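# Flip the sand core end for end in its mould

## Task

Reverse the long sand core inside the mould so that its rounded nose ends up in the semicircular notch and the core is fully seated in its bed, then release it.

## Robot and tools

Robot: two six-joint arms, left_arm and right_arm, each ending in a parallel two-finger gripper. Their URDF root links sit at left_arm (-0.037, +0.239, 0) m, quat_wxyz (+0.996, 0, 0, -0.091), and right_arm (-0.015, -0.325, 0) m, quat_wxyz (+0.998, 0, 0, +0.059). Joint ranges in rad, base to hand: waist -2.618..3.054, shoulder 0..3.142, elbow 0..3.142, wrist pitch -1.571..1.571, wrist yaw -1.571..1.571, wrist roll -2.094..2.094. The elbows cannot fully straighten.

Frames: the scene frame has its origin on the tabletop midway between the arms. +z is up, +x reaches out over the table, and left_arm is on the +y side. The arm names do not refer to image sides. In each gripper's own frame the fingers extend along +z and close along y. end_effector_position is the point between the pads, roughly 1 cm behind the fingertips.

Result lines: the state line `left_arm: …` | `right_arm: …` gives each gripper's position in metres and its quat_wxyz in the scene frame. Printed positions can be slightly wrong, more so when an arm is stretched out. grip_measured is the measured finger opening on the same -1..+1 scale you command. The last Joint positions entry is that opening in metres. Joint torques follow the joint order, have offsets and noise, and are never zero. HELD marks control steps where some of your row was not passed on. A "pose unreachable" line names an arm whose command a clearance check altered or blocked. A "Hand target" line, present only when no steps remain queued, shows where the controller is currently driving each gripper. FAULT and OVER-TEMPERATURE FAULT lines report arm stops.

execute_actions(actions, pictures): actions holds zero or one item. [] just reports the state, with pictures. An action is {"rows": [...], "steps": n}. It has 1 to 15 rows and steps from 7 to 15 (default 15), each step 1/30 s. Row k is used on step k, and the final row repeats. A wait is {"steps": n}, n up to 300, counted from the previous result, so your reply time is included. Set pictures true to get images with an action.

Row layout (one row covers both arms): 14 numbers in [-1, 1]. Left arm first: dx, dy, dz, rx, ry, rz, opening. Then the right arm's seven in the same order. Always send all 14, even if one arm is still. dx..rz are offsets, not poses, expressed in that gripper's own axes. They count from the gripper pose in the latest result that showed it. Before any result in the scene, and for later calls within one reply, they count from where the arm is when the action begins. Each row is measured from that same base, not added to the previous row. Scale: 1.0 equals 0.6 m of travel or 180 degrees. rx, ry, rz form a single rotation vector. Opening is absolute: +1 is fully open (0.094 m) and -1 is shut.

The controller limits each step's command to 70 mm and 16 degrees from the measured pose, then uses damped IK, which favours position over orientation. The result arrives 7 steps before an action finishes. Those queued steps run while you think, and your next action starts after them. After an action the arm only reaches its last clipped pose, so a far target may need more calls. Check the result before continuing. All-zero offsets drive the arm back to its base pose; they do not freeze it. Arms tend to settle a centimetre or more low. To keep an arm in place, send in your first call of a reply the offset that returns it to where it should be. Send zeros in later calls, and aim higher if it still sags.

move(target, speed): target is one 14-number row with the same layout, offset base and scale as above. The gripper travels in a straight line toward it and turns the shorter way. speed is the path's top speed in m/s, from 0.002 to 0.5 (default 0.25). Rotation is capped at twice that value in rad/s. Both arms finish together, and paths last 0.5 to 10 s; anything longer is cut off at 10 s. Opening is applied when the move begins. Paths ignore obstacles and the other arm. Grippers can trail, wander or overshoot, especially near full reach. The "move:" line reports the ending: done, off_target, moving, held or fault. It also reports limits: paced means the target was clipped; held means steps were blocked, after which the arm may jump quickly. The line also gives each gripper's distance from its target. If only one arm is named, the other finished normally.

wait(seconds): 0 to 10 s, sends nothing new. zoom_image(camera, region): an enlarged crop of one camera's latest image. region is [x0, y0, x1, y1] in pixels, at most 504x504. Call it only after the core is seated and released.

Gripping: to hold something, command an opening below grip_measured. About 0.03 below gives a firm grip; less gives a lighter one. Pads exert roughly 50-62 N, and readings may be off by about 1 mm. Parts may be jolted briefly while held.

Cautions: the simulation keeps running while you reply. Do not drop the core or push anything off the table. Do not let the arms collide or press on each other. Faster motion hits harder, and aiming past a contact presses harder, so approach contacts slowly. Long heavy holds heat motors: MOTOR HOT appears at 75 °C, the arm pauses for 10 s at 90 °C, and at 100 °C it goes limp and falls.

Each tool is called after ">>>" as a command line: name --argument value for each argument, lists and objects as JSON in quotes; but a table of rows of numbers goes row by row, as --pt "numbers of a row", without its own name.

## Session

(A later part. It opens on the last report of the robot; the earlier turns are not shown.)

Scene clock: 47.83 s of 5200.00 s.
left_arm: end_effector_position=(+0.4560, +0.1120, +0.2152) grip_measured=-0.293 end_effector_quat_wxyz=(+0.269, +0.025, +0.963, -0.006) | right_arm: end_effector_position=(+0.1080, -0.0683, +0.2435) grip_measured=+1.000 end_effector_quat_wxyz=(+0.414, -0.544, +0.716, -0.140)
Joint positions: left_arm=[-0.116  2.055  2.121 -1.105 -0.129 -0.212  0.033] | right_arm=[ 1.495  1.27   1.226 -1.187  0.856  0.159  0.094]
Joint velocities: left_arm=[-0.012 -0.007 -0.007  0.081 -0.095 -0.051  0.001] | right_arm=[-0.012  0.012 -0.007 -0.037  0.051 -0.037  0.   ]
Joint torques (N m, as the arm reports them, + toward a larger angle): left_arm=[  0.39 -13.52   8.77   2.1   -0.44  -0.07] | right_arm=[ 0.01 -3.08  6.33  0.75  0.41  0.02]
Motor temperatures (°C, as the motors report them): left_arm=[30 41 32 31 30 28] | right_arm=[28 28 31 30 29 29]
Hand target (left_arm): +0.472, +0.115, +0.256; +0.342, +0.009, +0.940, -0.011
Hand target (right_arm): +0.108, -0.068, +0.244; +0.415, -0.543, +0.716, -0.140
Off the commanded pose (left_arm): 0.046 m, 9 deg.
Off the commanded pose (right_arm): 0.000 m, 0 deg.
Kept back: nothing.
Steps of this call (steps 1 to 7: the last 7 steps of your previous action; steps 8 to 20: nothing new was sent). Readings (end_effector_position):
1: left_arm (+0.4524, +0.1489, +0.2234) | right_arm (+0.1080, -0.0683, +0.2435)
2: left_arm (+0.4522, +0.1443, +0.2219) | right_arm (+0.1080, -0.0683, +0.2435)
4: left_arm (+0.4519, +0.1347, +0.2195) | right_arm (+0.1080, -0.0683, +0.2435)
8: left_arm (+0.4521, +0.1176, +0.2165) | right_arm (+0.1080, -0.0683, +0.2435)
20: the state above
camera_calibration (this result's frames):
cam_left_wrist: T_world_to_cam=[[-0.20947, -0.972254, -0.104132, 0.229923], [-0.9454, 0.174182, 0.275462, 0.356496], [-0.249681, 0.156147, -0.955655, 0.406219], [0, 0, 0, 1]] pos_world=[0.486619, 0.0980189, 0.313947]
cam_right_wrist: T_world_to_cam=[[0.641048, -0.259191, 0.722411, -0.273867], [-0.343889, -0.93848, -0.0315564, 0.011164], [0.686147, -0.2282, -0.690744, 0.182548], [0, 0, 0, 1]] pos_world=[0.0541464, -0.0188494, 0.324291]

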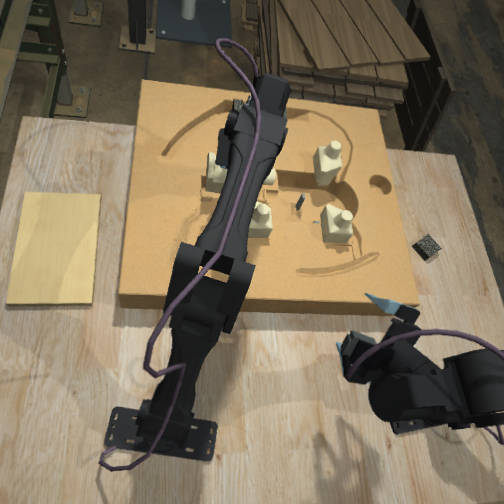

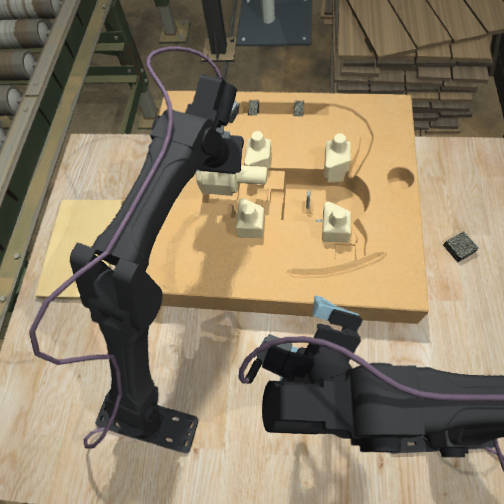

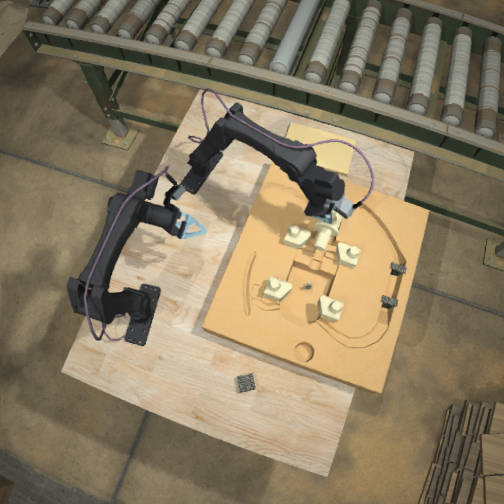

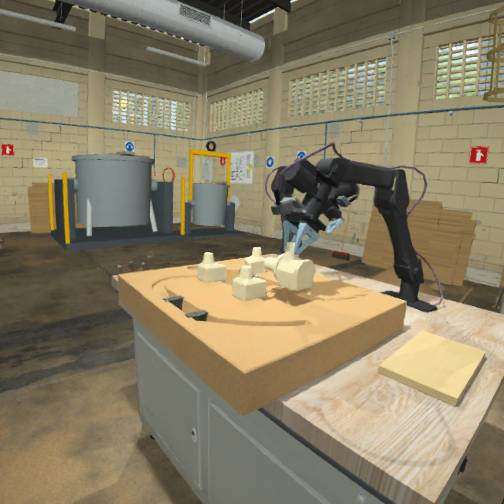

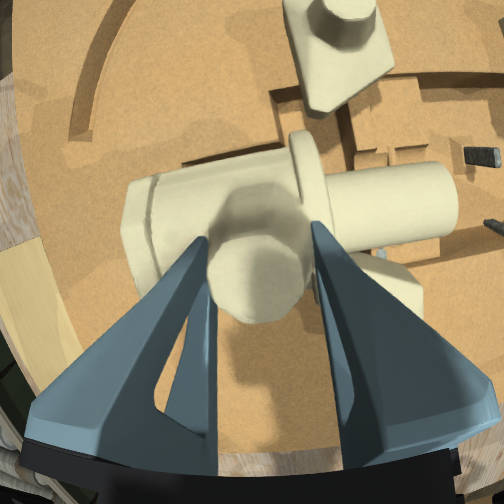

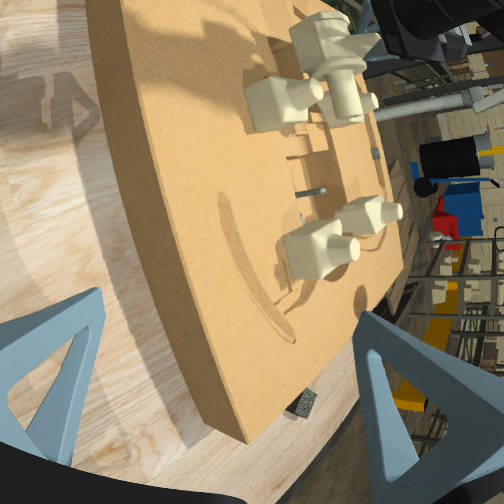

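>>> execute_actions --actions '[{"rows":[[-0.058,0.004,-0.042,-0.001,-0.049,-0.01,-0.37,0,0,0,0,0,0,1],[-0.057,0.002,-0.039,-0.001,-0.049,-0.01,-0.37,0,0,0,0,0,0,1],[-0.057,0,-0.036,-0.001,-0.049,-0.01,-0.37,0,0,0,0,0,0,1],[-0.056,-0.002,-0.033,-0.001,-0.049,-0.01,-0.37,0,0,0,0,0,0,1],[-0.056,-0.004,-0.03,-0.001,-0.049,-0.01,-0.37,0,0,0,0,0,0,1],[-0.055,-0.006,-0.027,-0.001,-0.049,-0.01,-0.37,0,0,0,0,0,0,1],[-0.055,-0.008,-0.024,-0.001,-0.049,-0.01,-0.37,0,0,0,0,0,0,1],[-0.054,-0.008,-0.021,-0.001,-0.049,-0.01,-0.37,0,0,0,0,0,0,1],[-0.053,-0.008,-0.018,-0.001,-0.049,-0.01,-0.37,0,0,0,0,0,0,1],[-0.052,-0.008,-0.014,-0.001,-0.049,-0.01,-0.37,0,0,0,0,0,0,1]]}]'

>>> execute_actions --actions '[{"steps":16}]' --pictures true

>>> zoom_image --camera "cam_low" --region '[240, 225, 340, 315]'

>>> zoom_image --camera "cam_head_right" --region '[180, 140, 300, 240]'

Scene clock: 49.20 s of 5200.00 s.
left_arm: end_effector_position=(+0.4551, +0.1122, +0.2033) grip_measured=-0.293 end_effector_quat_wxyz=(+0.262, +0.021, +0.965, -0.002) | right_arm: end_effector_position=(+0.1078, -0.0682, +0.2433) grip_measured=+1.000 end_effector_quat_wxyz=(+0.414, -0.544, +0.717, -0.139)
Joint positions: left_arm=[-0.119  2.055  2.08  -1.082 -0.136 -0.223  0.033] | right_arm=[ 1.495  1.27   1.226 -1.187  0.855  0.159  0.094]
Joint velocities: left_arm=[-0.017 -0.007 -0.154  0.11  -0.051 -0.139  0.   ] | right_arm=[-0.007  0.002  0.002  0.022 -0.022 -0.081  0.   ]
Joint torques (N m, as the arm reports them, + toward a larger angle): left_arm=[ -0.93 -13.73   8.91   2.1   -0.41  -0.07] | right_arm=[ 0.   -3.1   6.31  0.75  0.43  0.02]
Motor temperatures (°C, as the motors report them): left_arm=[30 41 32 32 30 28] | right_arm=[28 28 31 30 29 29]
Steps of this call (steps 1 to 33: nothing new was sent; steps 34 to 41: the first 8 steps of this action). Readings (end_effector_position):
34: left_arm (+0.4561, +0.1122, +0.2145) | right_arm (+0.1080, -0.0683, +0.2434)
35: left_arm (+0.4563, +0.1123, +0.2136) | right_arm (+0.1079, -0.0682, +0.2434)
37: left_arm (+0.4564, +0.1124, +0.2106) | right_arm (+0.1079, -0.0682, +0.2433)
41: the state above

Scene clock: 49.73 s of 5200.00 s.
left_arm: end_effector_position=(+0.4575, +0.1089, +0.1945) grip_measured=-0.293 end_effector_quat_wxyz=(+0.264, +0.021, +0.964, -0.003) | right_arm: end_effector_position=(+0.1078, -0.0682, +0.2432) grip_measured=+1.000 end_effector_quat_wxyz=(+0.414, -0.544, +0.717, -0.139)
Joint positions: left_arm=[-0.124  2.055  2.042 -1.04  -0.137 -0.228  0.033] | right_arm=[ 1.495  1.27   1.226 -1.187  0.854  0.159  0.094]
Joint velocities: left_arm=[ 0.002 -0.017 -0.002 -0.007 -0.022  0.022  0.002] | right_arm=[-0.012  0.002 -0.012  0.007 -0.125  0.066  0.   ]
Joint torques (N m, as the arm reports them, + toward a larger angle): left_arm=[ -0.59 -14.09   8.99   2.05  -0.46  -0.07] | right_arm=[ 0.01 -3.09  6.33  0.75  0.42  0.02]
Motor temperatures (°C, as the motors report them): left_arm=[30 42 32 32 30 28] | right_arm=[28 28 31 30 29 29]
Hand target (left_arm): +0.473, +0.107, +0.240; +0.340, +0.009, +0.940, -0.012
Hand target (right_arm): +0.108, -0.068, +0.243; +0.414, -0.544, +0.716, -0.139
Off the commanded pose (left_arm): 0.049 m, 10 deg.
Off the commanded pose (right_arm): 0.000 m, 0 deg.
Kept back: nothing.
Steps of this call (steps 1 to 7: the last 7 steps of your previous action; steps 8 to 16: nothing new was sent). Readings (end_effector_position):
1: left_arm (+0.4550, +0.1117, +0.2016) | right_arm (+0.1078, -0.0682, +0.2433)
2: left_arm (+0.4550, +0.1112, +0.1999) | right_arm (+0.1078, -0.0682, +0.2433)
4: left_arm (+0.4553, +0.1101, +0.1968) | right_arm (+0.1078, -0.0682, +0.2432)
8: left_arm (+0.4553, +0.1095, +0.1934) | right_arm (+0.1078, -0.0682, +0.2432)
16: the state above
camera_calibration (this result's frames):
cam_left_wrist: T_world_to_cam=[[-0.200783, -0.974006, -0.104875, 0.221399], [-0.943968, 0.163736, 0.286555, 0.362523], [-0.261935, 0.156534, -0.952306, 0.392194], [0, 0, 0, 1]] pos_world=[0.489393, 0.0948946, 0.292825]
cam_right_wrist: T_world_to_cam=[[0.642509, -0.258728, 0.721278, -0.273378], [-0.343349, -0.938701, -0.0308665, 0.0109085], [0.68505, -0.227818, -0.691958, 0.182993], [0, 0, 0, 1]] pos_world=[0.0540337, -0.0188015, 0.324142]

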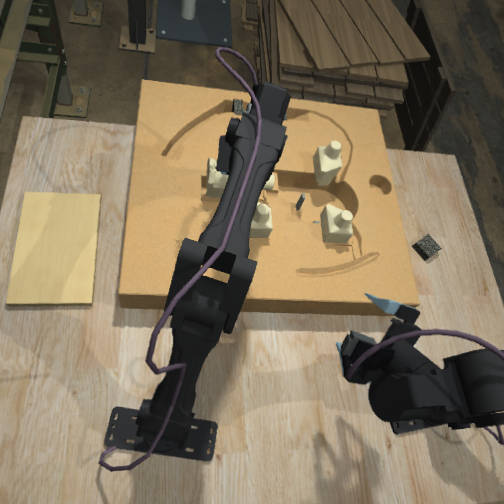

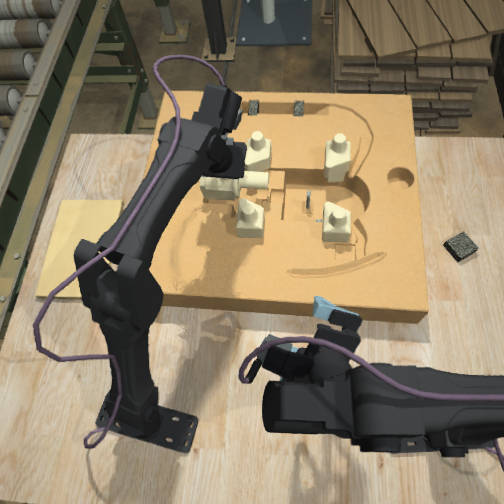

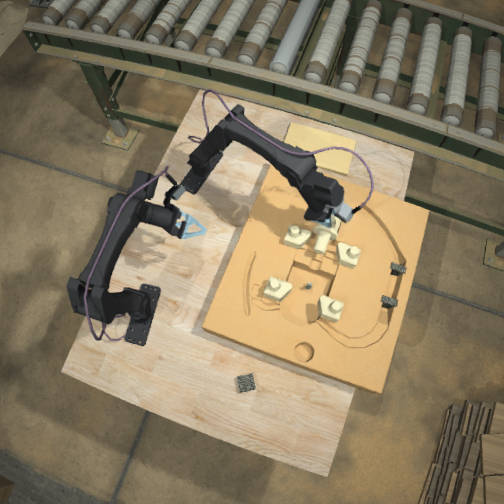

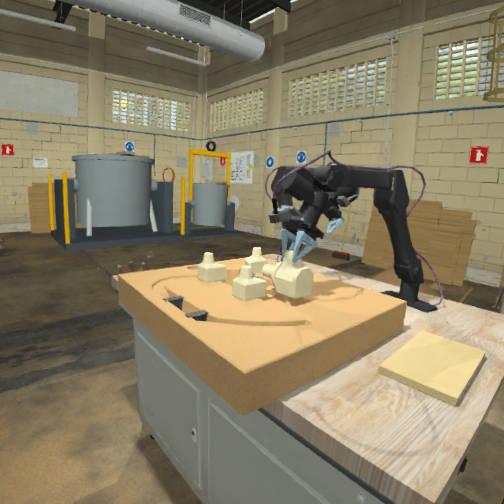

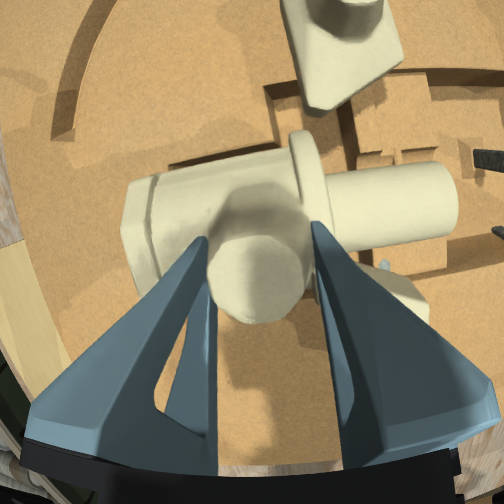

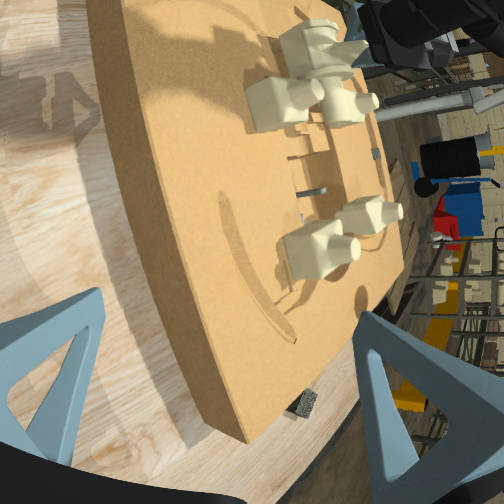

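Region (240, 225, 340, 315) of cam_low's 504x504 image, scaled by 5.040, with more detail than that image has; it fills the top 454 rows of this view, and the rest is white.

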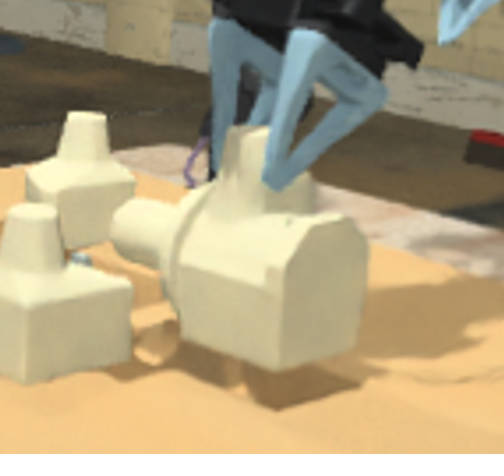

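Region (180, 140, 300, 240) of cam_head_right's 504x504 image, scaled by 4.200, with more detail than that image has.

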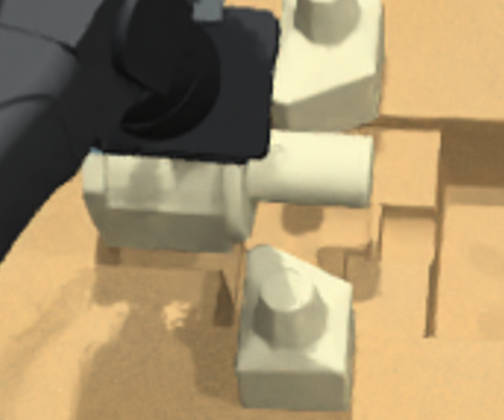

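>>> execute_actions --actions '[{"rows":[[-0.068,-0.004,-0.043,0.003,-0.054,-0.008,-0.37,0,0,0,0,0,0,1],[-0.07,-0.004,-0.041,0.003,-0.056,-0.008,-0.37,0,0,0,0,0,0,1],[-0.072,-0.004,-0.039,0.003,-0.058,-0.008,-0.37,0,0,0,0,0,0,1],[-0.074,-0.004,-0.037,0.003,-0.06,-0.008,-0.37,0,0,0,0,0,0,1],[-0.0725,-0.004,-0.0345,0.003,-0.06,-0.008,-0.37,0,0,0,0,0,0,1],[-0.071,-0.004,-0.032,0.003,-0.06,-0.008,-0.37,0,0,0,0,0,0,1],[-0.0695,-0.004,-0.0295,0.003,-0.06,-0.008,-0.37,0,0,0,0,0,0,1],[-0.068,-0.004,-0.027,0.003,-0.06,-0.008,-0.37,0,0,0,0,0,0,1],[-0.0665,-0.004,-0.0245,0.003,-0.06,-0.008,-0.37,0,0,0,0,0,0,1],[-0.065,-0.004,-0.022,0.003,-0.06,-0.008,-0.37,0,0,0,0,0,0,1],[-0.0635,-0.004,-0.0195,0.003,-0.06,-0.008,-0.37,0,0,0,0,0,0,1],[-0.062,-0.004,-0.017,0.003,-0.06,-0.008,-0.37,0,0,0,0,0,0,1]]}]'

>>> execute_actions --actions '[{"steps":18}]' --pictures true

>>> zoom_image --camera "cam_low" --region '[240, 225, 340, 315]'

>>> zoom_image --camera "cam_head_right" --region '[180, 140, 300, 240]'

Scene clock: 50.80 s of 5200.00 s.
left_arm: end_effector_position=(+0.4621, +0.1075, +0.1871) grip_measured=-0.293 end_effector_quat_wxyz=(+0.270, +0.020, +0.963, -0.005) | right_arm: end_effector_position=(+0.1076, -0.0681, +0.2430) grip_measured=+1.000 end_effector_quat_wxyz=(+0.413, -0.544, +0.717, -0.138)
Joint positions: left_arm=[-0.124  2.055  2.005 -0.99  -0.138 -0.228  0.033] | right_arm=[ 1.495  1.27   1.226 -1.187  0.853  0.159  0.094]
Joint velocities: left_arm=[-0.007  0.002 -0.242  0.183 -0.007  0.007  0.001] | right_arm=[-0.002 -0.007  0.027  0.022  0.066  0.022  0.   ]
Joint torques (N m, as the arm reports them, + toward a larger angle): left_arm=[ -0.42 -14.54   8.73   1.97  -0.44  -0.02] | right_arm=[ 0.   -3.09  6.34  0.75  0.41  0.02]
Motor temperatures (°C, as the motors report them): left_arm=[30 42 32 32 30 28] | right_arm=[28 28 31 30 29 29]
Steps of this call (steps 1 to 24: nothing new was sent; steps 25 to 32: the first 8 steps of this action). Readings (end_effector_position):
25: left_arm (+0.4579, +0.1087, +0.1947) | right_arm (+0.1077, -0.0682, +0.2432)
26: left_arm (+0.4583, +0.1086, +0.1944) | right_arm (+0.1077, -0.0682, +0.2432)
28: left_arm (+0.4597, +0.1081, +0.1936) | right_arm (+0.1076, -0.0681, +0.2431)
32: the state above

Scene clock: 51.40 s of 5200.00 s.
left_arm: end_effector_position=(+0.4627, +0.1074, +0.1675) grip_measured=-0.293 end_effector_quat_wxyz=(+0.265, +0.020, +0.964, -0.003) | right_arm: end_effector_position=(+0.1076, -0.0681, +0.2430) grip_measured=+1.000 end_effector_quat_wxyz=(+0.413, -0.544, +0.717, -0.138)
Joint positions: left_arm=[-0.124  2.055  1.932 -0.926 -0.139 -0.228  0.033] | right_arm=[ 1.495  1.27   1.226 -1.187  0.852  0.159  0.094]
Joint velocities: left_arm=[-0.012  0.002 -0.012 -0.037 -0.051  0.037 -0.001] | right_arm=[-0.007 -0.007 -0.002 -0.037 -0.051 -0.022  0.   ]
Joint torques (N m, as the arm reports them, + toward a larger angle): left_arm=[ -0.38 -15.61   9.35   2.06  -0.43  -0.03] | right_arm=[ 0.01 -3.09  6.32  0.75  0.41  0.02]
Motor temperatures (°C, as the motors report them): left_arm=[30 42 32 32 30 28] | right_arm=[28 28 31 30 29 29]
Hand target (left_arm): +0.479, +0.106, +0.224; +0.350, +0.010, +0.936, -0.015
Hand target (right_arm): +0.108, -0.068, +0.243; +0.414, -0.544, +0.717, -0.139
Off the commanded pose (left_arm): 0.059 m, 11 deg.
Off the commanded pose (right_arm): 0.000 m, 0 deg.
Kept back: nothing.
Steps of this call (steps 1 to 7: the last 7 steps of your previous action; steps 8 to 18: nothing new was sent). Readings (end_effector_position):
1: left_arm (+0.4622, +0.1074, +0.1845) | right_arm (+0.1076, -0.0681, +0.2430)
2: left_arm (+0.4622, +0.1074, +0.1818) | right_arm (+0.1076, -0.0681, +0.2430)
4: left_arm (+0.4616, +0.1076, +0.1757) | right_arm (+0.1076, -0.0681, +0.2430)
8: left_arm (+0.4597, +0.1083, +0.1664) | right_arm (+0.1076, -0.0681, +0.2430)
18: the state above
camera_calibration (this result's frames):
cam_left_wrist: T_world_to_cam=[[-0.199573, -0.974203, -0.105349, 0.217754], [-0.945028, 0.162939, 0.283503, 0.376486], [-0.259024, 0.156138, -0.953167, 0.366919], [0, 0, 0, 1]] pos_world=[0.494288, 0.0935023, 0.265941]
cam_right_wrist: T_world_to_cam=[[0.643969, -0.258263, 0.720142, -0.272887], [-0.342807, -0.938921, -0.0301776, 0.0106535], [0.68395, -0.227436, -0.69317, 0.183438], [0, 0, 0, 1]] pos_world=[0.0539208, -0.0187537, 0.323993]

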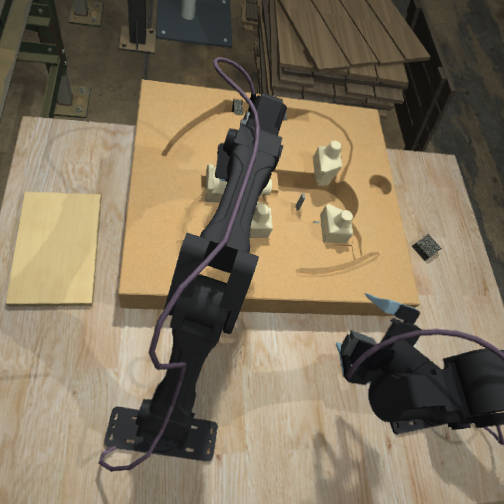

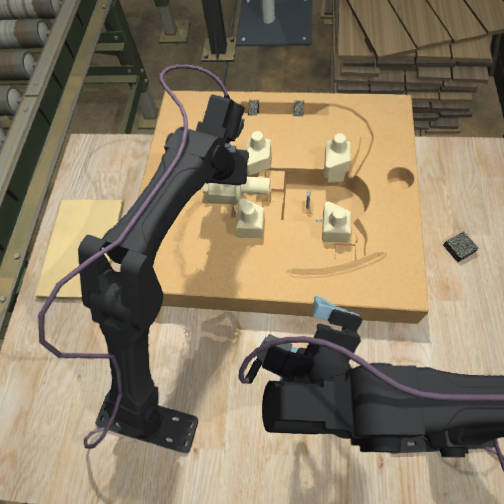

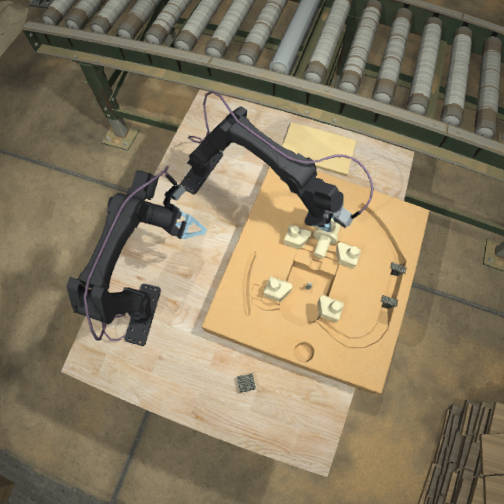

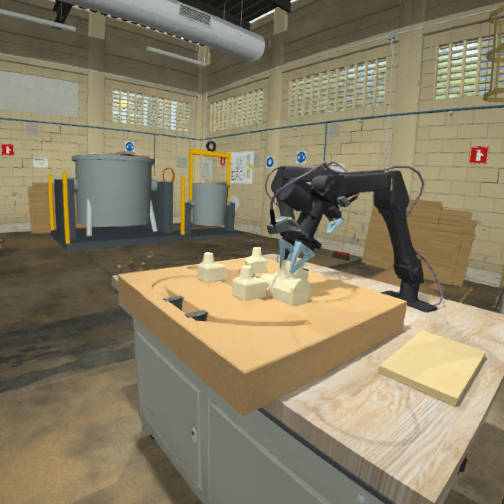

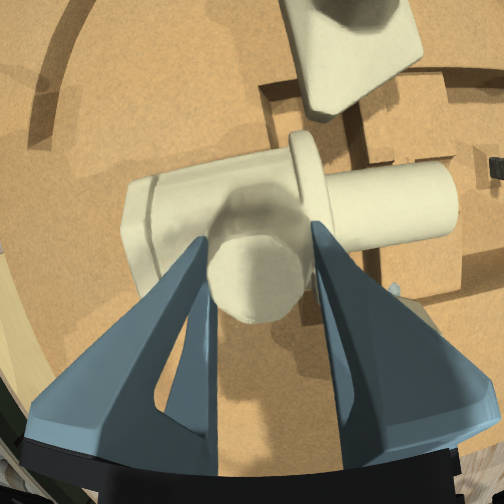

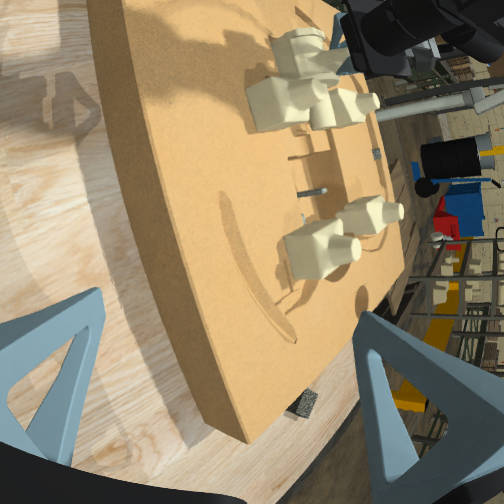

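Region (240, 225, 340, 315) of cam_low's 504x504 image, scaled by 5.040, with more detail than that image has; it fills the top 454 rows of this view, and the rest is white.

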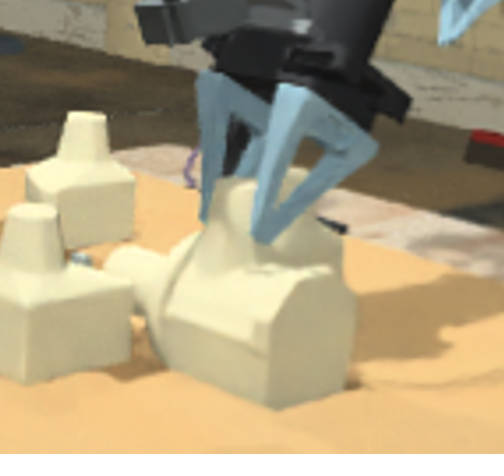

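Region (180, 140, 300, 240) of cam_head_right's 504x504 image, scaled by 4.200, with more detail than that image has.

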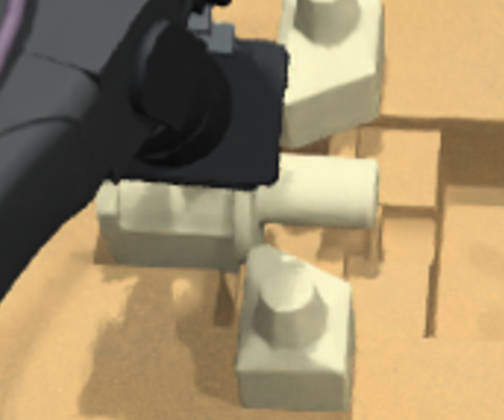

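>>> execute_actions --actions '[{"rows":[[-0.077,0,-0.058,0.003,-0.059,-0.008,-0.37,0,0,0,0,0,0,1],[-0.075,0.003,-0.056,0.003,-0.059,-0.008,-0.37,0,0,0,0,0,0,1],[-0.074,0.006,-0.054,0.003,-0.059,-0.008,-0.37,0,0,0,0,0,0,1],[-0.072,0.009,-0.052,0.003,-0.058,-0.008,-0.37,0,0,0,0,0,0,1],[-0.071,0.011,-0.05,0.003,-0.058,-0.008,-0.37,0,0,0,0,0,0,1],[-0.069,0.012,-0.048,0.003,-0.058,-0.008,-0.37,0,0,0,0,0,0,1],[-0.068,0.012,-0.046,0.003,-0.057,-0.008,-0.37,0,0,0,0,0,0,1],[-0.066,0.012,-0.044,0.003,-0.057,-0.008,-0.37,0,0,0,0,0,0,1],[-0.065,0.012,-0.042,0.003,-0.057,-0.008,-0.37,0,0,0,0,0,0,1],[-0.063,0.012,-0.04,0.003,-0.056,-0.008,-0.37,0,0,0,0,0,0,1],[-0.062,0.012,-0.038,0.003,-0.056,-0.008,-0.37,0,0,0,0,0,0,1],[-0.06,0.012,-0.036,0.003,-0.056,-0.008,-0.37,0,0,0,0,0,0,1],[-0.059,0.012,-0.034,0.003,-0.055,-0.008,-0.37,0,0,0,0,0,0,1],[-0.057,0.012,-0.032,0.003,-0.055,-0.008,-0.37,0,0,0,0,0,0,1],[-0.056,0.012,-0.03,0.003,-0.055,-0.008,-0.37,0,0,0,0,0,0,1]]}]'

>>> execute_actions --actions '[{"steps":18}]' --pictures true

>>> zoom_image --camera "cam_low" --region '[240, 225, 340, 315]'

>>> zoom_image --camera "cam_head_right" --region '[180, 140, 300, 240]'

Scene clock: 52.47 s of 5200.00 s.
left_arm: end_effector_position=(+0.4607, +0.1097, +0.1614) grip_measured=-0.293 end_effector_quat_wxyz=(+0.266, +0.021, +0.964, -0.003) | right_arm: end_effector_position=(+0.1074, -0.0681, +0.2428) grip_measured=+1.000 end_effector_quat_wxyz=(+0.412, -0.545, +0.717, -0.138)
Joint positions: left_arm=[-0.121  2.041  1.886 -0.895 -0.139 -0.225  0.033] | right_arm=[ 1.495  1.27   1.226 -1.187  0.851  0.159  0.094]
Joint velocities: left_arm=[ 0.027 -0.042 -0.261  0.081 -0.022 -0.022 -0.001] | right_arm=[ 0.002  0.002 -0.007  0.051 -0.037 -0.037  0.   ]
Joint torques (N m, as the arm reports them, + toward a larger angle): left_arm=[  0.8  -15.33   9.01   2.03  -0.32   0.05] | right_arm=[ 0.01 -3.1   6.32  0.75  0.42  0.03]
Motor temperatures (°C, as the motors report them): left_arm=[30 43 32 32 30 28] | right_arm=[28 28 31 30 29 29]
Steps of this call (steps 1 to 24: nothing new was sent; steps 25 to 32: the first 8 steps of this action). Readings (end_effector_position):
25: left_arm (+0.4629, +0.1074, +0.1676) | right_arm (+0.1076, -0.0681, +0.2430)
26: left_arm (+0.4630, +0.1073, +0.1674) | right_arm (+0.1075, -0.0681, +0.2430)
28: left_arm (+0.4627, +0.1074, +0.1665) | right_arm (+0.1075, -0.0681, +0.2429)
32: the state above

Scene clock: 53.07 s of 5200.00 s.
left_arm: end_effector_position=(+0.4607, +0.1139, +0.1491) grip_measured=-0.293 end_effector_quat_wxyz=(+0.265, +0.018, +0.964, -0.001) | right_arm: end_effector_position=(+0.1074, -0.0681, +0.2428) grip_measured=+1.000 end_effector_quat_wxyz=(+0.412, -0.545, +0.717, -0.138)
Joint positions: left_arm=[-0.114  2.034  1.827 -0.844 -0.139 -0.223  0.033] | right_arm=[ 1.495  1.27   1.226 -1.187  0.851  0.159  0.094]
Joint velocities: left_arm=[ 0.007 -0.012 -0.002  0.007  0.007 -0.007  0.001] | right_arm=[-0.002  0.007 -0.012  0.022 -0.051 -0.051  0.   ]
Joint torques (N m, as the arm reports them, + toward a larger angle): left_arm=[  0.34 -15.33   9.07   2.05  -0.29   0.05] | right_arm=[ 0.02 -3.1   6.33  0.76  0.41  0.02]
Motor temperatures (°C, as the motors report them): left_arm=[30 43 32 32 30 28] | right_arm=[28 28 31 30 29 29]
Hand target (left_arm): +0.478, +0.114, +0.202; +0.345, +0.010, +0.938, -0.013
Hand target (right_arm): +0.108, -0.068, +0.243; +0.413, -0.544, +0.717, -0.138
Off the commanded pose (left_arm): 0.056 m, 10 deg.
Off the commanded pose (right_arm): 0.000 m, 0 deg.
Kept back: nothing.
Steps of this call (steps 1 to 7: the last 7 steps of your previous action; steps 8 to 18: nothing new was sent). Readings (end_effector_position):
1: left_arm (+0.4603, +0.1105, +0.1597) | right_arm (+0.1074, -0.0681, +0.2428)
2: left_arm (+0.4599, +0.1112, +0.1578) | right_arm (+0.1074, -0.0681, +0.2428)
4: left_arm (+0.4600, +0.1122, +0.1543) | right_arm (+0.1074, -0.0681, +0.2428)
8: left_arm (+0.4607, +0.1131, +0.1491) | right_arm (+0.1074, -0.0681, +0.2428)
18: the state above
camera_calibration (this result's frames):
cam_left_wrist: T_world_to_cam=[[-0.193274, -0.975102, -0.108721, 0.21947], [-0.946033, 0.155831, 0.284143, 0.379952], [-0.260127, 0.157771, -0.952598, 0.348123], [0, 0, 0, 1]] pos_world=[0.492422, 0.0998733, 0.247521]
cam_right_wrist: T_world_to_cam=[[0.645134, -0.257891, 0.719231, -0.272494], [-0.342373, -0.939097, -0.0296271, 0.0104497], [0.683069, -0.227132, -0.694139, 0.183793], [0, 0, 0, 1]] pos_world=[0.0538303, -0.0187156, 0.323874]

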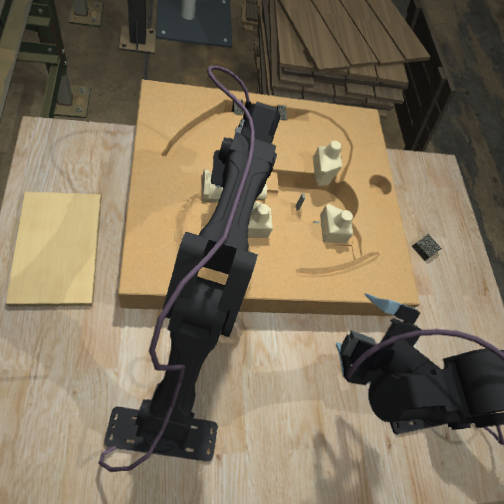

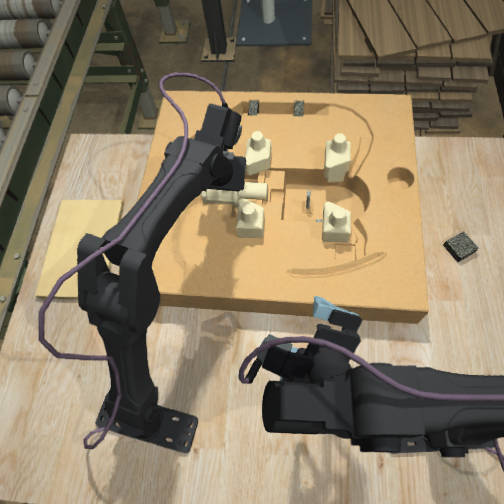

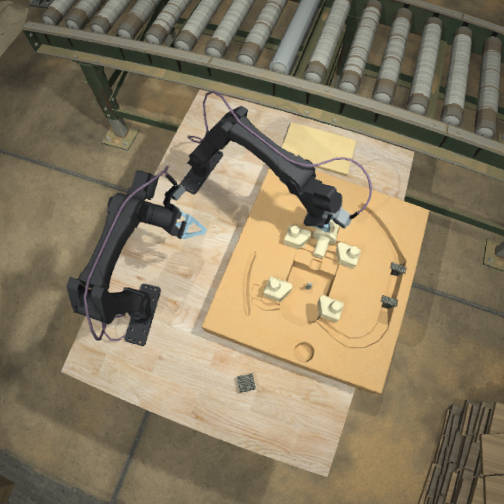

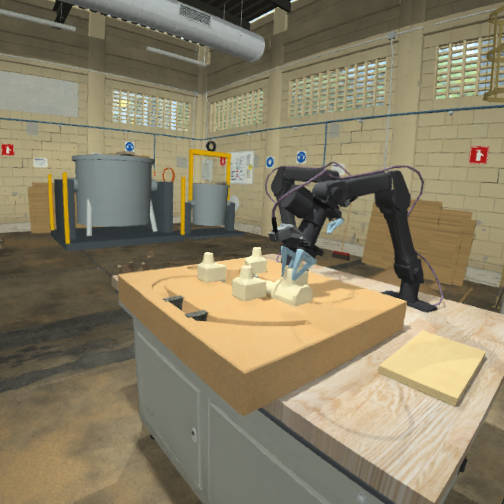

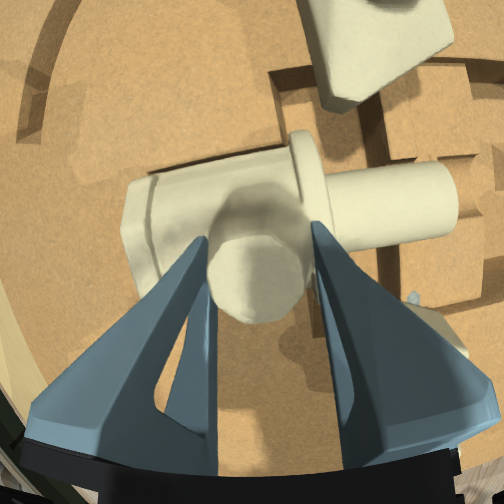

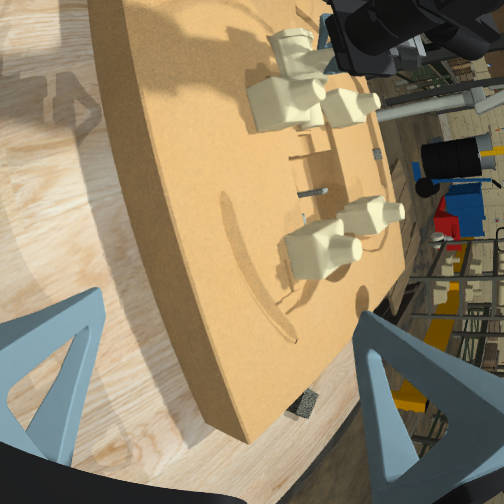

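Region (240, 225, 340, 315) of cam_low's 504x504 image, scaled by 5.040, with more detail than that image has; it fills the top 454 rows of this view, and the rest is white.

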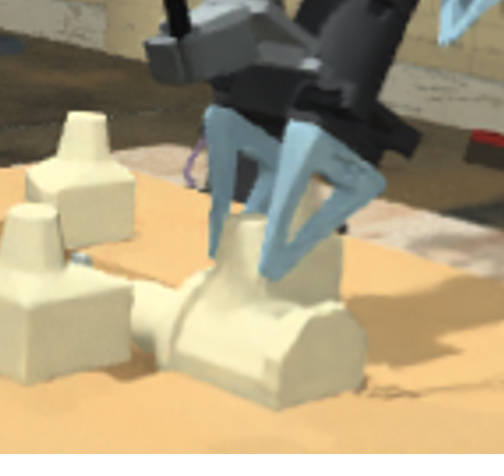

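Region (180, 140, 300, 240) of cam_head_right's 504x504 image, scaled by 4.200, with more detail than that image has.

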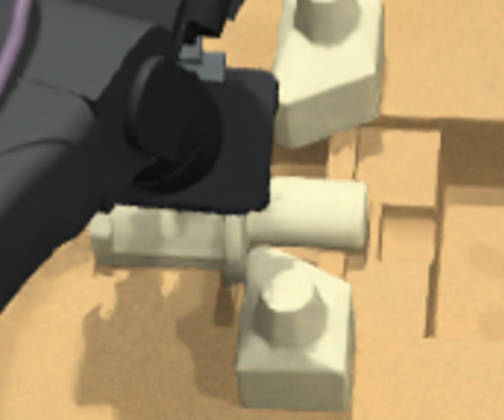

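>>> execute_actions --actions '[{"rows":[[-0.073,0.001,-0.052,0.004,-0.055,-0.006,-0.37,0,0,0,0,0,0,1],[-0.073,0.001,-0.049,0.004,-0.055,-0.006,-0.37,0,0,0,0,0,0,1],[-0.072,0.001,-0.046,0.004,-0.054,-0.006,-0.37,0,0,0,0,0,0,1],[-0.07,0.001,-0.043,0.004,-0.053,-0.006,-0.37,0,0,0,0,0,0,1],[-0.068,0.001,-0.04,0.004,-0.052,-0.006,-0.37,0,0,0,0,0,0,1],[-0.065,0.001,-0.037,0.004,-0.05,-0.006,-0.37,0,0,0,0,0,0,1],[-0.062,0.001,-0.034,0.004,-0.048,-0.006,-0.37,0,0,0,0,0,0,1],[-0.058,0.001,-0.031,0.003,-0.046,-0.005,-0.37,0,0,0,0,0,0,1],[-0.054,0.001,-0.028,0.003,-0.044,-0.005,-0.37,0,0,0,0,0,0,1],[-0.05,0.001,-0.025,0.003,-0.042,-0.005,-0.37,0,0,0,0,0,0,1],[-0.046,0.001,-0.022,0.003,-0.04,-0.004,-0.37,0,0,0,0,0,0,1],[-0.042,0.001,-0.019,0.003,-0.037,-0.004,-0.37,0,0,0,0,0,0,1],[-0.038,0.001,-0.016,0.003,-0.035,-0.004,-0.37,0,0,0,0,0,0,1],[-0.034,0.001,-0.013,0.003,-0.032,-0.004,-0.37,0,0,0,0,0,0,1],[-0.03,0.001,-0.011,0.003,-0.03,-0.004,-0.37,0,0,0,0,0,0,1]]}]'

>>> execute_actions --actions '[{"steps":16}]'

Scene clock: 54.13 s of 5200.00 s.
left_arm: end_effector_position=(+0.4609, +0.1139, +0.1438) grip_measured=-0.293 end_effector_quat_wxyz=(+0.265, +0.018, +0.964, -0.001) | right_arm: end_effector_position=(+0.1072, -0.0680, +0.2426) grip_measured=+1.000 end_effector_quat_wxyz=(+0.412, -0.545, +0.717, -0.137)
Joint positions: left_arm=[-0.114  2.034  1.806 -0.823 -0.139 -0.222  0.033] | right_arm=[ 1.495  1.27   1.226 -1.187  0.849  0.159  0.094]
Joint velocities: left_arm=[ 0.007 -0.017 -0.076  0.11  -0.007 -0.051  0.   ] | right_arm=[ 0.007 -0.012 -0.007 -0.007 -0.022  0.022  0.   ]
Joint torques (N m, as the arm reports them, + toward a larger angle): left_arm=[  0.19 -14.2    8.82   1.88  -0.29   0.05] | right_arm=[ 0.01 -3.09  6.32  0.75  0.42  0.02]
Motor temperatures (°C, as the motors report them): left_arm=[30 43 32 33 30 28] | right_arm=[28 28 31 30 29 29]
Steps of this call (steps 1 to 24: nothing new was sent; steps 25 to 32: the first 8 steps of this action). Readings (end_effector_position):
25: left_arm (+0.4608, +0.1139, +0.1488) | right_arm (+0.1073, -0.0680, +0.2428)
26: left_arm (+0.4610, +0.1138, +0.1485) | right_arm (+0.1073, -0.0680, +0.2427)
28: left_arm (+0.4610, +0.1139, +0.1470) | right_arm (+0.1072, -0.0680, +0.2427)
32: the state above

Scene clock: 54.67 s of 5200.00 s.
left_arm: end_effector_position=(+0.4616, +0.1143, +0.1417) grip_measured=-0.293 end_effector_quat_wxyz=(+0.269, +0.017, +0.963, -0.003) | right_arm: end_effector_position=(+0.1071, -0.0680, +0.2426) grip_measured=+1.000 end_effector_quat_wxyz=(+0.412, -0.545, +0.717, -0.137)
Joint positions: left_arm=[-0.112  2.03   1.788 -0.801 -0.137 -0.222  0.033] | right_arm=[ 1.495  1.27   1.226 -1.187  0.849  0.159  0.094]
Joint velocities: left_arm=[-0.017 -0.002 -0.002  0.051  0.007  0.007 -0.001] | right_arm=[-0.002 -0.007  0.022  0.066  0.022 -0.037  0.   ]
Joint torques (N m, as the arm reports them, + toward a larger angle): left_arm=[  0.15 -12.9    7.11   1.78  -0.2    0.02] | right_arm=[ 0.02 -3.09  6.33  0.75  0.41  0.03]
Motor temperatures (°C, as the motors report them): left_arm=[30 43 32 33 30 28] | right_arm=[28 28 31 30 29 29]
Hand target (left_arm): +0.472, +0.114, +0.165; +0.310, +0.013, +0.951, -0.008
Hand target (right_arm): +0.107, -0.068, +0.243; +0.412, -0.545, +0.717, -0.138
Off the commanded pose (left_arm): 0.025 m, 5 deg.
Off the commanded pose (right_arm): 0.000 m, 0 deg.
Kept back: nothing.
Steps of this call (steps 1 to 7: the last 7 steps of your previous action; steps 8 to 16: nothing new was sent). Readings (end_effector_position):
1: left_arm (+0.4612, +0.1138, +0.1434) | right_arm (+0.1072, -0.0680, +0.2426)
2: left_arm (+0.4614, +0.1137, +0.1430) | right_arm (+0.1071, -0.0680, +0.2426)
4: left_arm (+0.4618, +0.1138, +0.1422) | right_arm (+0.1071, -0.0680, +0.2426)
8: left_arm (+0.4615, +0.1140, +0.1418) | right_arm (+0.1071, -0.0680, +0.2426)
16: the state above

Seated at about z 0.142. Unload, release, and lift.

>>> execute_actions --actions '[{"rows":[[-0.028,0,-0.02,0,-0.022,0,-0.37,0,0,0,0,0,0,1],[-0.022,0,-0.016,0,-0.018,0,-0.37,0,0,0,0,0,0,1],[-0.016,0,-0.012,0,-0.014,0,-0.37,0,0,0,0,0,0,1],[-0.011,0,-0.008,0,-0.01,0,-0.37,0,0,0,0,0,0,1],[-0.006,0,-0.004,0,-0.006,0,-0.37,0,0,0,0,0,0,1],[-0.003,0,0,0,-0.004,0,-0.37,0,0,0,0,0,0,1],[-0.003,0,0,0,-0.004,0,-0.37,0,0,0,0,0,0,1],[-0.003,0,0,0,-0.004,0,-0.37,0,0,0,0,0,0,1],[-0.006,0,-0.006,0,-0.006,0,-0.33,0,0,0,0,0,0,1],[-0.008,0,-0.01,0,-0.006,0,-0.29,0,0,0,0,0,0,1],[-0.008,0,-0.012,0,-0.006,0,-0.25,0,0,0,0,0,0,1],[-0.008,0,-0.012,0,-0.006,0,-0.18,0,0,0,0,0,0,1],[-0.008,0,-0.012,0,-0.006,0,-0.1,0,0,0,0,0,0,1],[-0.008,0,-0.012,0,-0.006,0,-0.05,0,0,0,0,0,0,1]]}]'

>>> execute_actions --actions '[{"rows":[[-0.012,0,-0.02,0,-0.006,0,-0.05,0,0,0,0,0,0,1],[-0.017,0,-0.03,0,-0.006,0,-0.05,0,0,0,0,0,0,1],[-0.022,0,-0.04,0,-0.006,0,-0.05,0,0,0,0,0,0,1],[-0.027,0,-0.05,0,-0.006,0,-0.05,0,0,0,0,0,0,1],[-0.032,0,-0.06,0,-0.006,0,-0.05,0,0,0,0,0,0,1],[-0.037,0,-0.07,0,-0.006,0,-0.05,0,0,0,0,0,0,1],[-0.042,0,-0.08,0,-0.006,0,-0.05,0,0,0,0,0,0,1],[-0.045,0,-0.09,0,-0.006,0,-0.05,0,0,0,0,0,0,1],[-0.047,0,-0.1,0,-0.006,0,-0.05,0,0,0,0,0,0,1],[-0.048,0,-0.11,0,-0.006,0,-0.05,0,0,0,0,0,0,1],[-0.048,0,-0.12,0,-0.006,0,-0.05,0,0,0,0,0,0,1],[-0.048,0,-0.13,0,-0.006,0,-0.05,0,0,0,0,0,0,1],[-0.048,0,-0.14,0,-0.006,0,-0.05,0,0,0,0,0,0,1],[-0.048,0,-0.15,0,-0.006,0,-0.05,0,0,0,0,0,0,1],[-0.048,0,-0.16,0,-0.006,0,-0.05,0,0,0,0,0,0,1]]}]'

>>> execute_actions --actions '[{"steps":16}]' --pictures true

>>> zoom_image --camera "cam_low" --region '[240, 225, 340, 315]'

>>> zoom_image --camera "cam_high" --region '[280, 200, 370, 290]'

Scene clock: 56.13 s of 5200.00 s.
left_arm: end_effector_position=(+0.4610, +0.1143, +0.1414) grip_measured=-0.293 end_effector_quat_wxyz=(+0.267, +0.016, +0.964, -0.003) | right_arm: end_effector_position=(+0.1070, -0.0679, +0.2424) grip_measured=+1.000 end_effector_quat_wxyz=(+0.411, -0.545, +0.717, -0.137)
Joint positions: left_arm=[-0.112  2.03   1.788 -0.804 -0.136 -0.224  0.033] | right_arm=[ 1.495  1.27   1.226 -1.187  0.847  0.159  0.094]
Joint velocities: left_arm=[-0.012 -0.007 -0.002  0.007  0.037 -0.022 -0.   ] | right_arm=[ 0.007  0.002  0.007  0.022 -0.037 -0.022  0.   ]
Joint torques (N m, as the arm reports them, + toward a larger angle): left_arm=[ -0.01 -10.86   6.57   1.42  -0.12   0.04] | right_arm=[ 0.   -3.09  6.32  0.75  0.42  0.02]
Motor temperatures (°C, as the motors report them): left_arm=[30 44 32 33 30 28] | right_arm=[28 28 31 30 29 29]
Steps of this call (steps 1 to 36: nothing new was sent; steps 37 to 44: the first 8 steps of this action). Readings (end_effector_position):
37: left_arm (+0.4616, +0.1143, +0.1417) | right_arm (+0.1071, -0.0680, +0.2425)
38: left_arm (+0.4616, +0.1143, +0.1417) | right_arm (+0.1071, -0.0680, +0.2425)
40: left_arm (+0.4614, +0.1143, +0.1416) | right_arm (+0.1070, -0.0679, +0.2424)
44: the state above

Scene clock: 56.63 s of 5200.00 s.
left_arm: end_effector_position=(+0.4595, +0.1150, +0.1687) grip_measured=-0.052 end_effector_quat_wxyz=(+0.267, +0.016, +0.964, -0.002) | right_arm: end_effector_position=(+0.1068, -0.0679, +0.2422) grip_measured=+1.000 end_effector_quat_wxyz=(+0.411, -0.546, +0.718, -0.136)
Joint positions: left_arm=[-0.112  2.03   1.897 -0.914 -0.137 -0.225  0.045] | right_arm=[ 1.495  1.27   1.226 -1.187  0.846  0.159  0.094]
Joint velocities: left_arm=[-0.002 -0.002  0.794 -0.52  -0.022  0.051 -0.   ] | right_arm=[ 0.012  0.012 -0.002 -0.051  0.007  0.022  0.   ]
Joint torques (N m, as the arm reports them, + toward a larger angle): left_arm=[ -0.78 -12.21  10.11   1.22  -0.16  -0.04] | right_arm=[ 0.01 -3.1   6.33  0.75  0.4   0.02]
Motor temperatures (°C, as the motors report them): left_arm=[30 44 32 33 30 28] | right_arm=[28 28 31 30 29 29]
Off your previous action's commanded pose (left_arm): 0.010 m, 1 deg at its last step (step 7 of this call).
Off your previous action's commanded pose (right_arm): 0.000 m, 0 deg at its last step (step 7 of this call).
Steps of this call (steps 1 to 7: the last 7 steps of your previous action; steps 8 to 15: the first 8 steps of this action, its rows measured from where the robot was after step 7). Readings (end_effector_position):
7: left_arm (+0.4604, +0.1147, +0.1410) | right_arm (+0.1069, -0.0679, +0.2423)
8: left_arm (+0.4602, +0.1148, +0.1409) | right_arm (+0.1069, -0.0679, +0.2423)
9: left_arm (+0.4593, +0.1150, +0.1407) | right_arm (+0.1069, -0.0679, +0.2423)
11: left_arm (+0.4571, +0.1157, +0.1438) | right_arm (+0.1068, -0.0679, +0.2422)
15: the state above

Scene clock: 57.17 s of 5200.00 s.
left_arm: end_effector_position=(+0.4388, +0.1127, +0.2236) grip_measured=-0.052 end_effector_quat_wxyz=(+0.268, +0.021, +0.963, -0.006) | right_arm: end_effector_position=(+0.1067, -0.0678, +0.2421) grip_measured=+1.000 end_effector_quat_wxyz=(+0.411, -0.546, +0.718, -0.136)
Joint positions: left_arm=[-0.129  1.99   2.061 -1.114 -0.138 -0.231  0.045] | right_arm=[ 1.495  1.27   1.226 -1.187  0.845  0.159  0.094]
Joint velocities: left_arm=[-0.007 -0.012  0.022 -0.139 -0.066 -0.007 -0.001] | right_arm=[-0.002 -0.007  0.002  0.007 -0.007  0.007  0.   ]
Joint torques (N m, as the arm reports them, + toward a larger angle): left_arm=[ -0.47 -10.86   9.27   1.22  -0.24  -0.08] | right_arm=[ 0.02 -3.09  6.33  0.75  0.41  0.02]
Motor temperatures (°C, as the motors report them): left_arm=[30 44 32 33 30 28] | right_arm=[28 28 31 31 29 29]
Hand target (left_arm): +0.437, +0.113, +0.236; +0.278, +0.017, +0.960, -0.003
Hand target (right_arm): +0.107, -0.068, +0.242; +0.411, -0.545, +0.717, -0.137
Off the commanded pose (left_arm): 0.015 m, 1 deg.
Off the commanded pose (right_arm): 0.000 m, 0 deg.
Kept back: nothing.
Steps of this call (steps 1 to 7: the last 7 steps of your previous action; steps 8 to 16: nothing new was sent). Readings (end_effector_position):
1: left_arm (+0.4609, +0.1146, +0.1769) | right_arm (+0.1068, -0.0679, +0.2422)
2: left_arm (+0.4618, +0.1139, +0.1849) | right_arm (+0.1067, -0.0678, +0.2421)
4: left_arm (+0.4609, +0.1133, +0.1984) | right_arm (+0.1067, -0.0678, +0.2421)
8: left_arm (+0.4510, +0.1118, +0.2176) | right_arm (+0.1067, -0.0678, +0.2421)
16: the state above
camera_calibration (this result's frames):
cam_left_wrist: T_world_to_cam=[[-0.200869, -0.974244, -0.102469, 0.223962], [-0.946364, 0.165963, 0.277221, 0.338804], [-0.253075, 0.152658, -0.955326, 0.411639], [0, 0, 0, 1]] pos_world=[0.469795, 0.0991249, 0.322275]
cam_right_wrist: T_world_to_cam=[[0.649202, -0.256585, 0.716031, -0.271114], [-0.340846, -0.939711, -0.0277053, 0.00973871], [0.679971, -0.22607, -0.697518, 0.185031], [0, 0, 0, 1]] pos_world=[0.0535119, -0.0185824, 0.323458]

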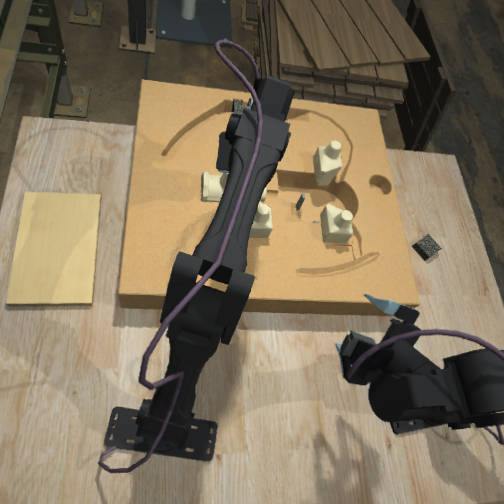

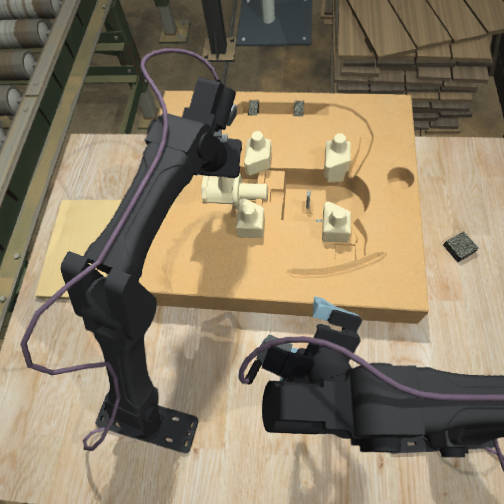

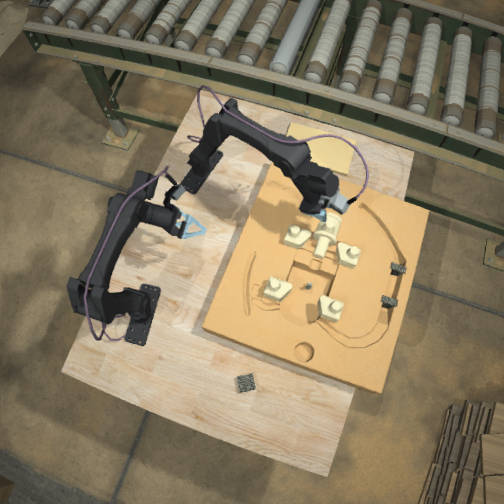

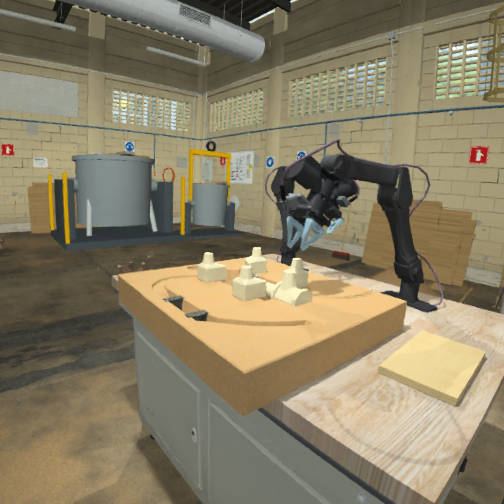

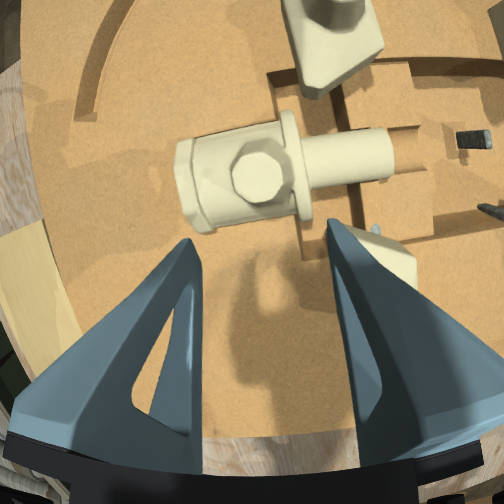

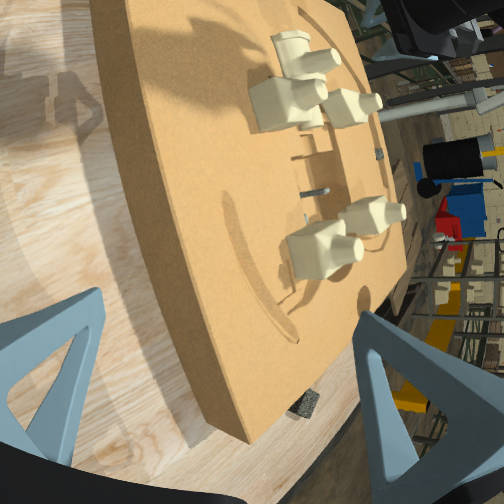

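Region (240, 225, 340, 315) of cam_low's 504x504 image, scaled by 5.040, with more detail than that image has; it fills the top 454 rows of this view, and the rest is white.

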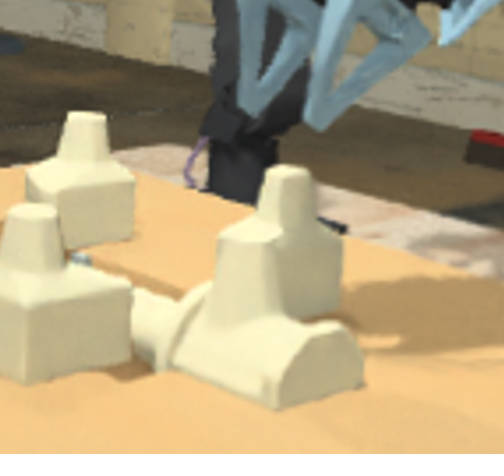

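Region (280, 200, 370, 290) of cam_high's 504x504 image, scaled by 5.600, with more detail than that image has.

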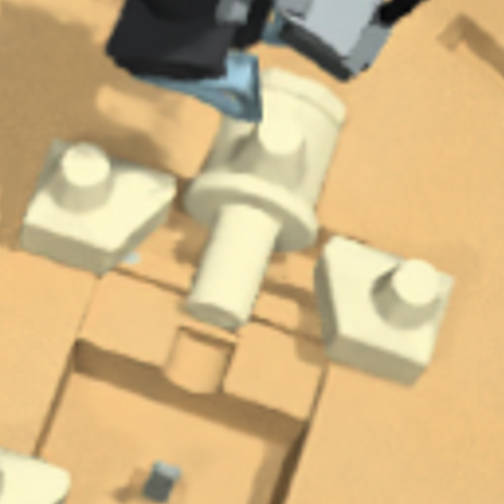

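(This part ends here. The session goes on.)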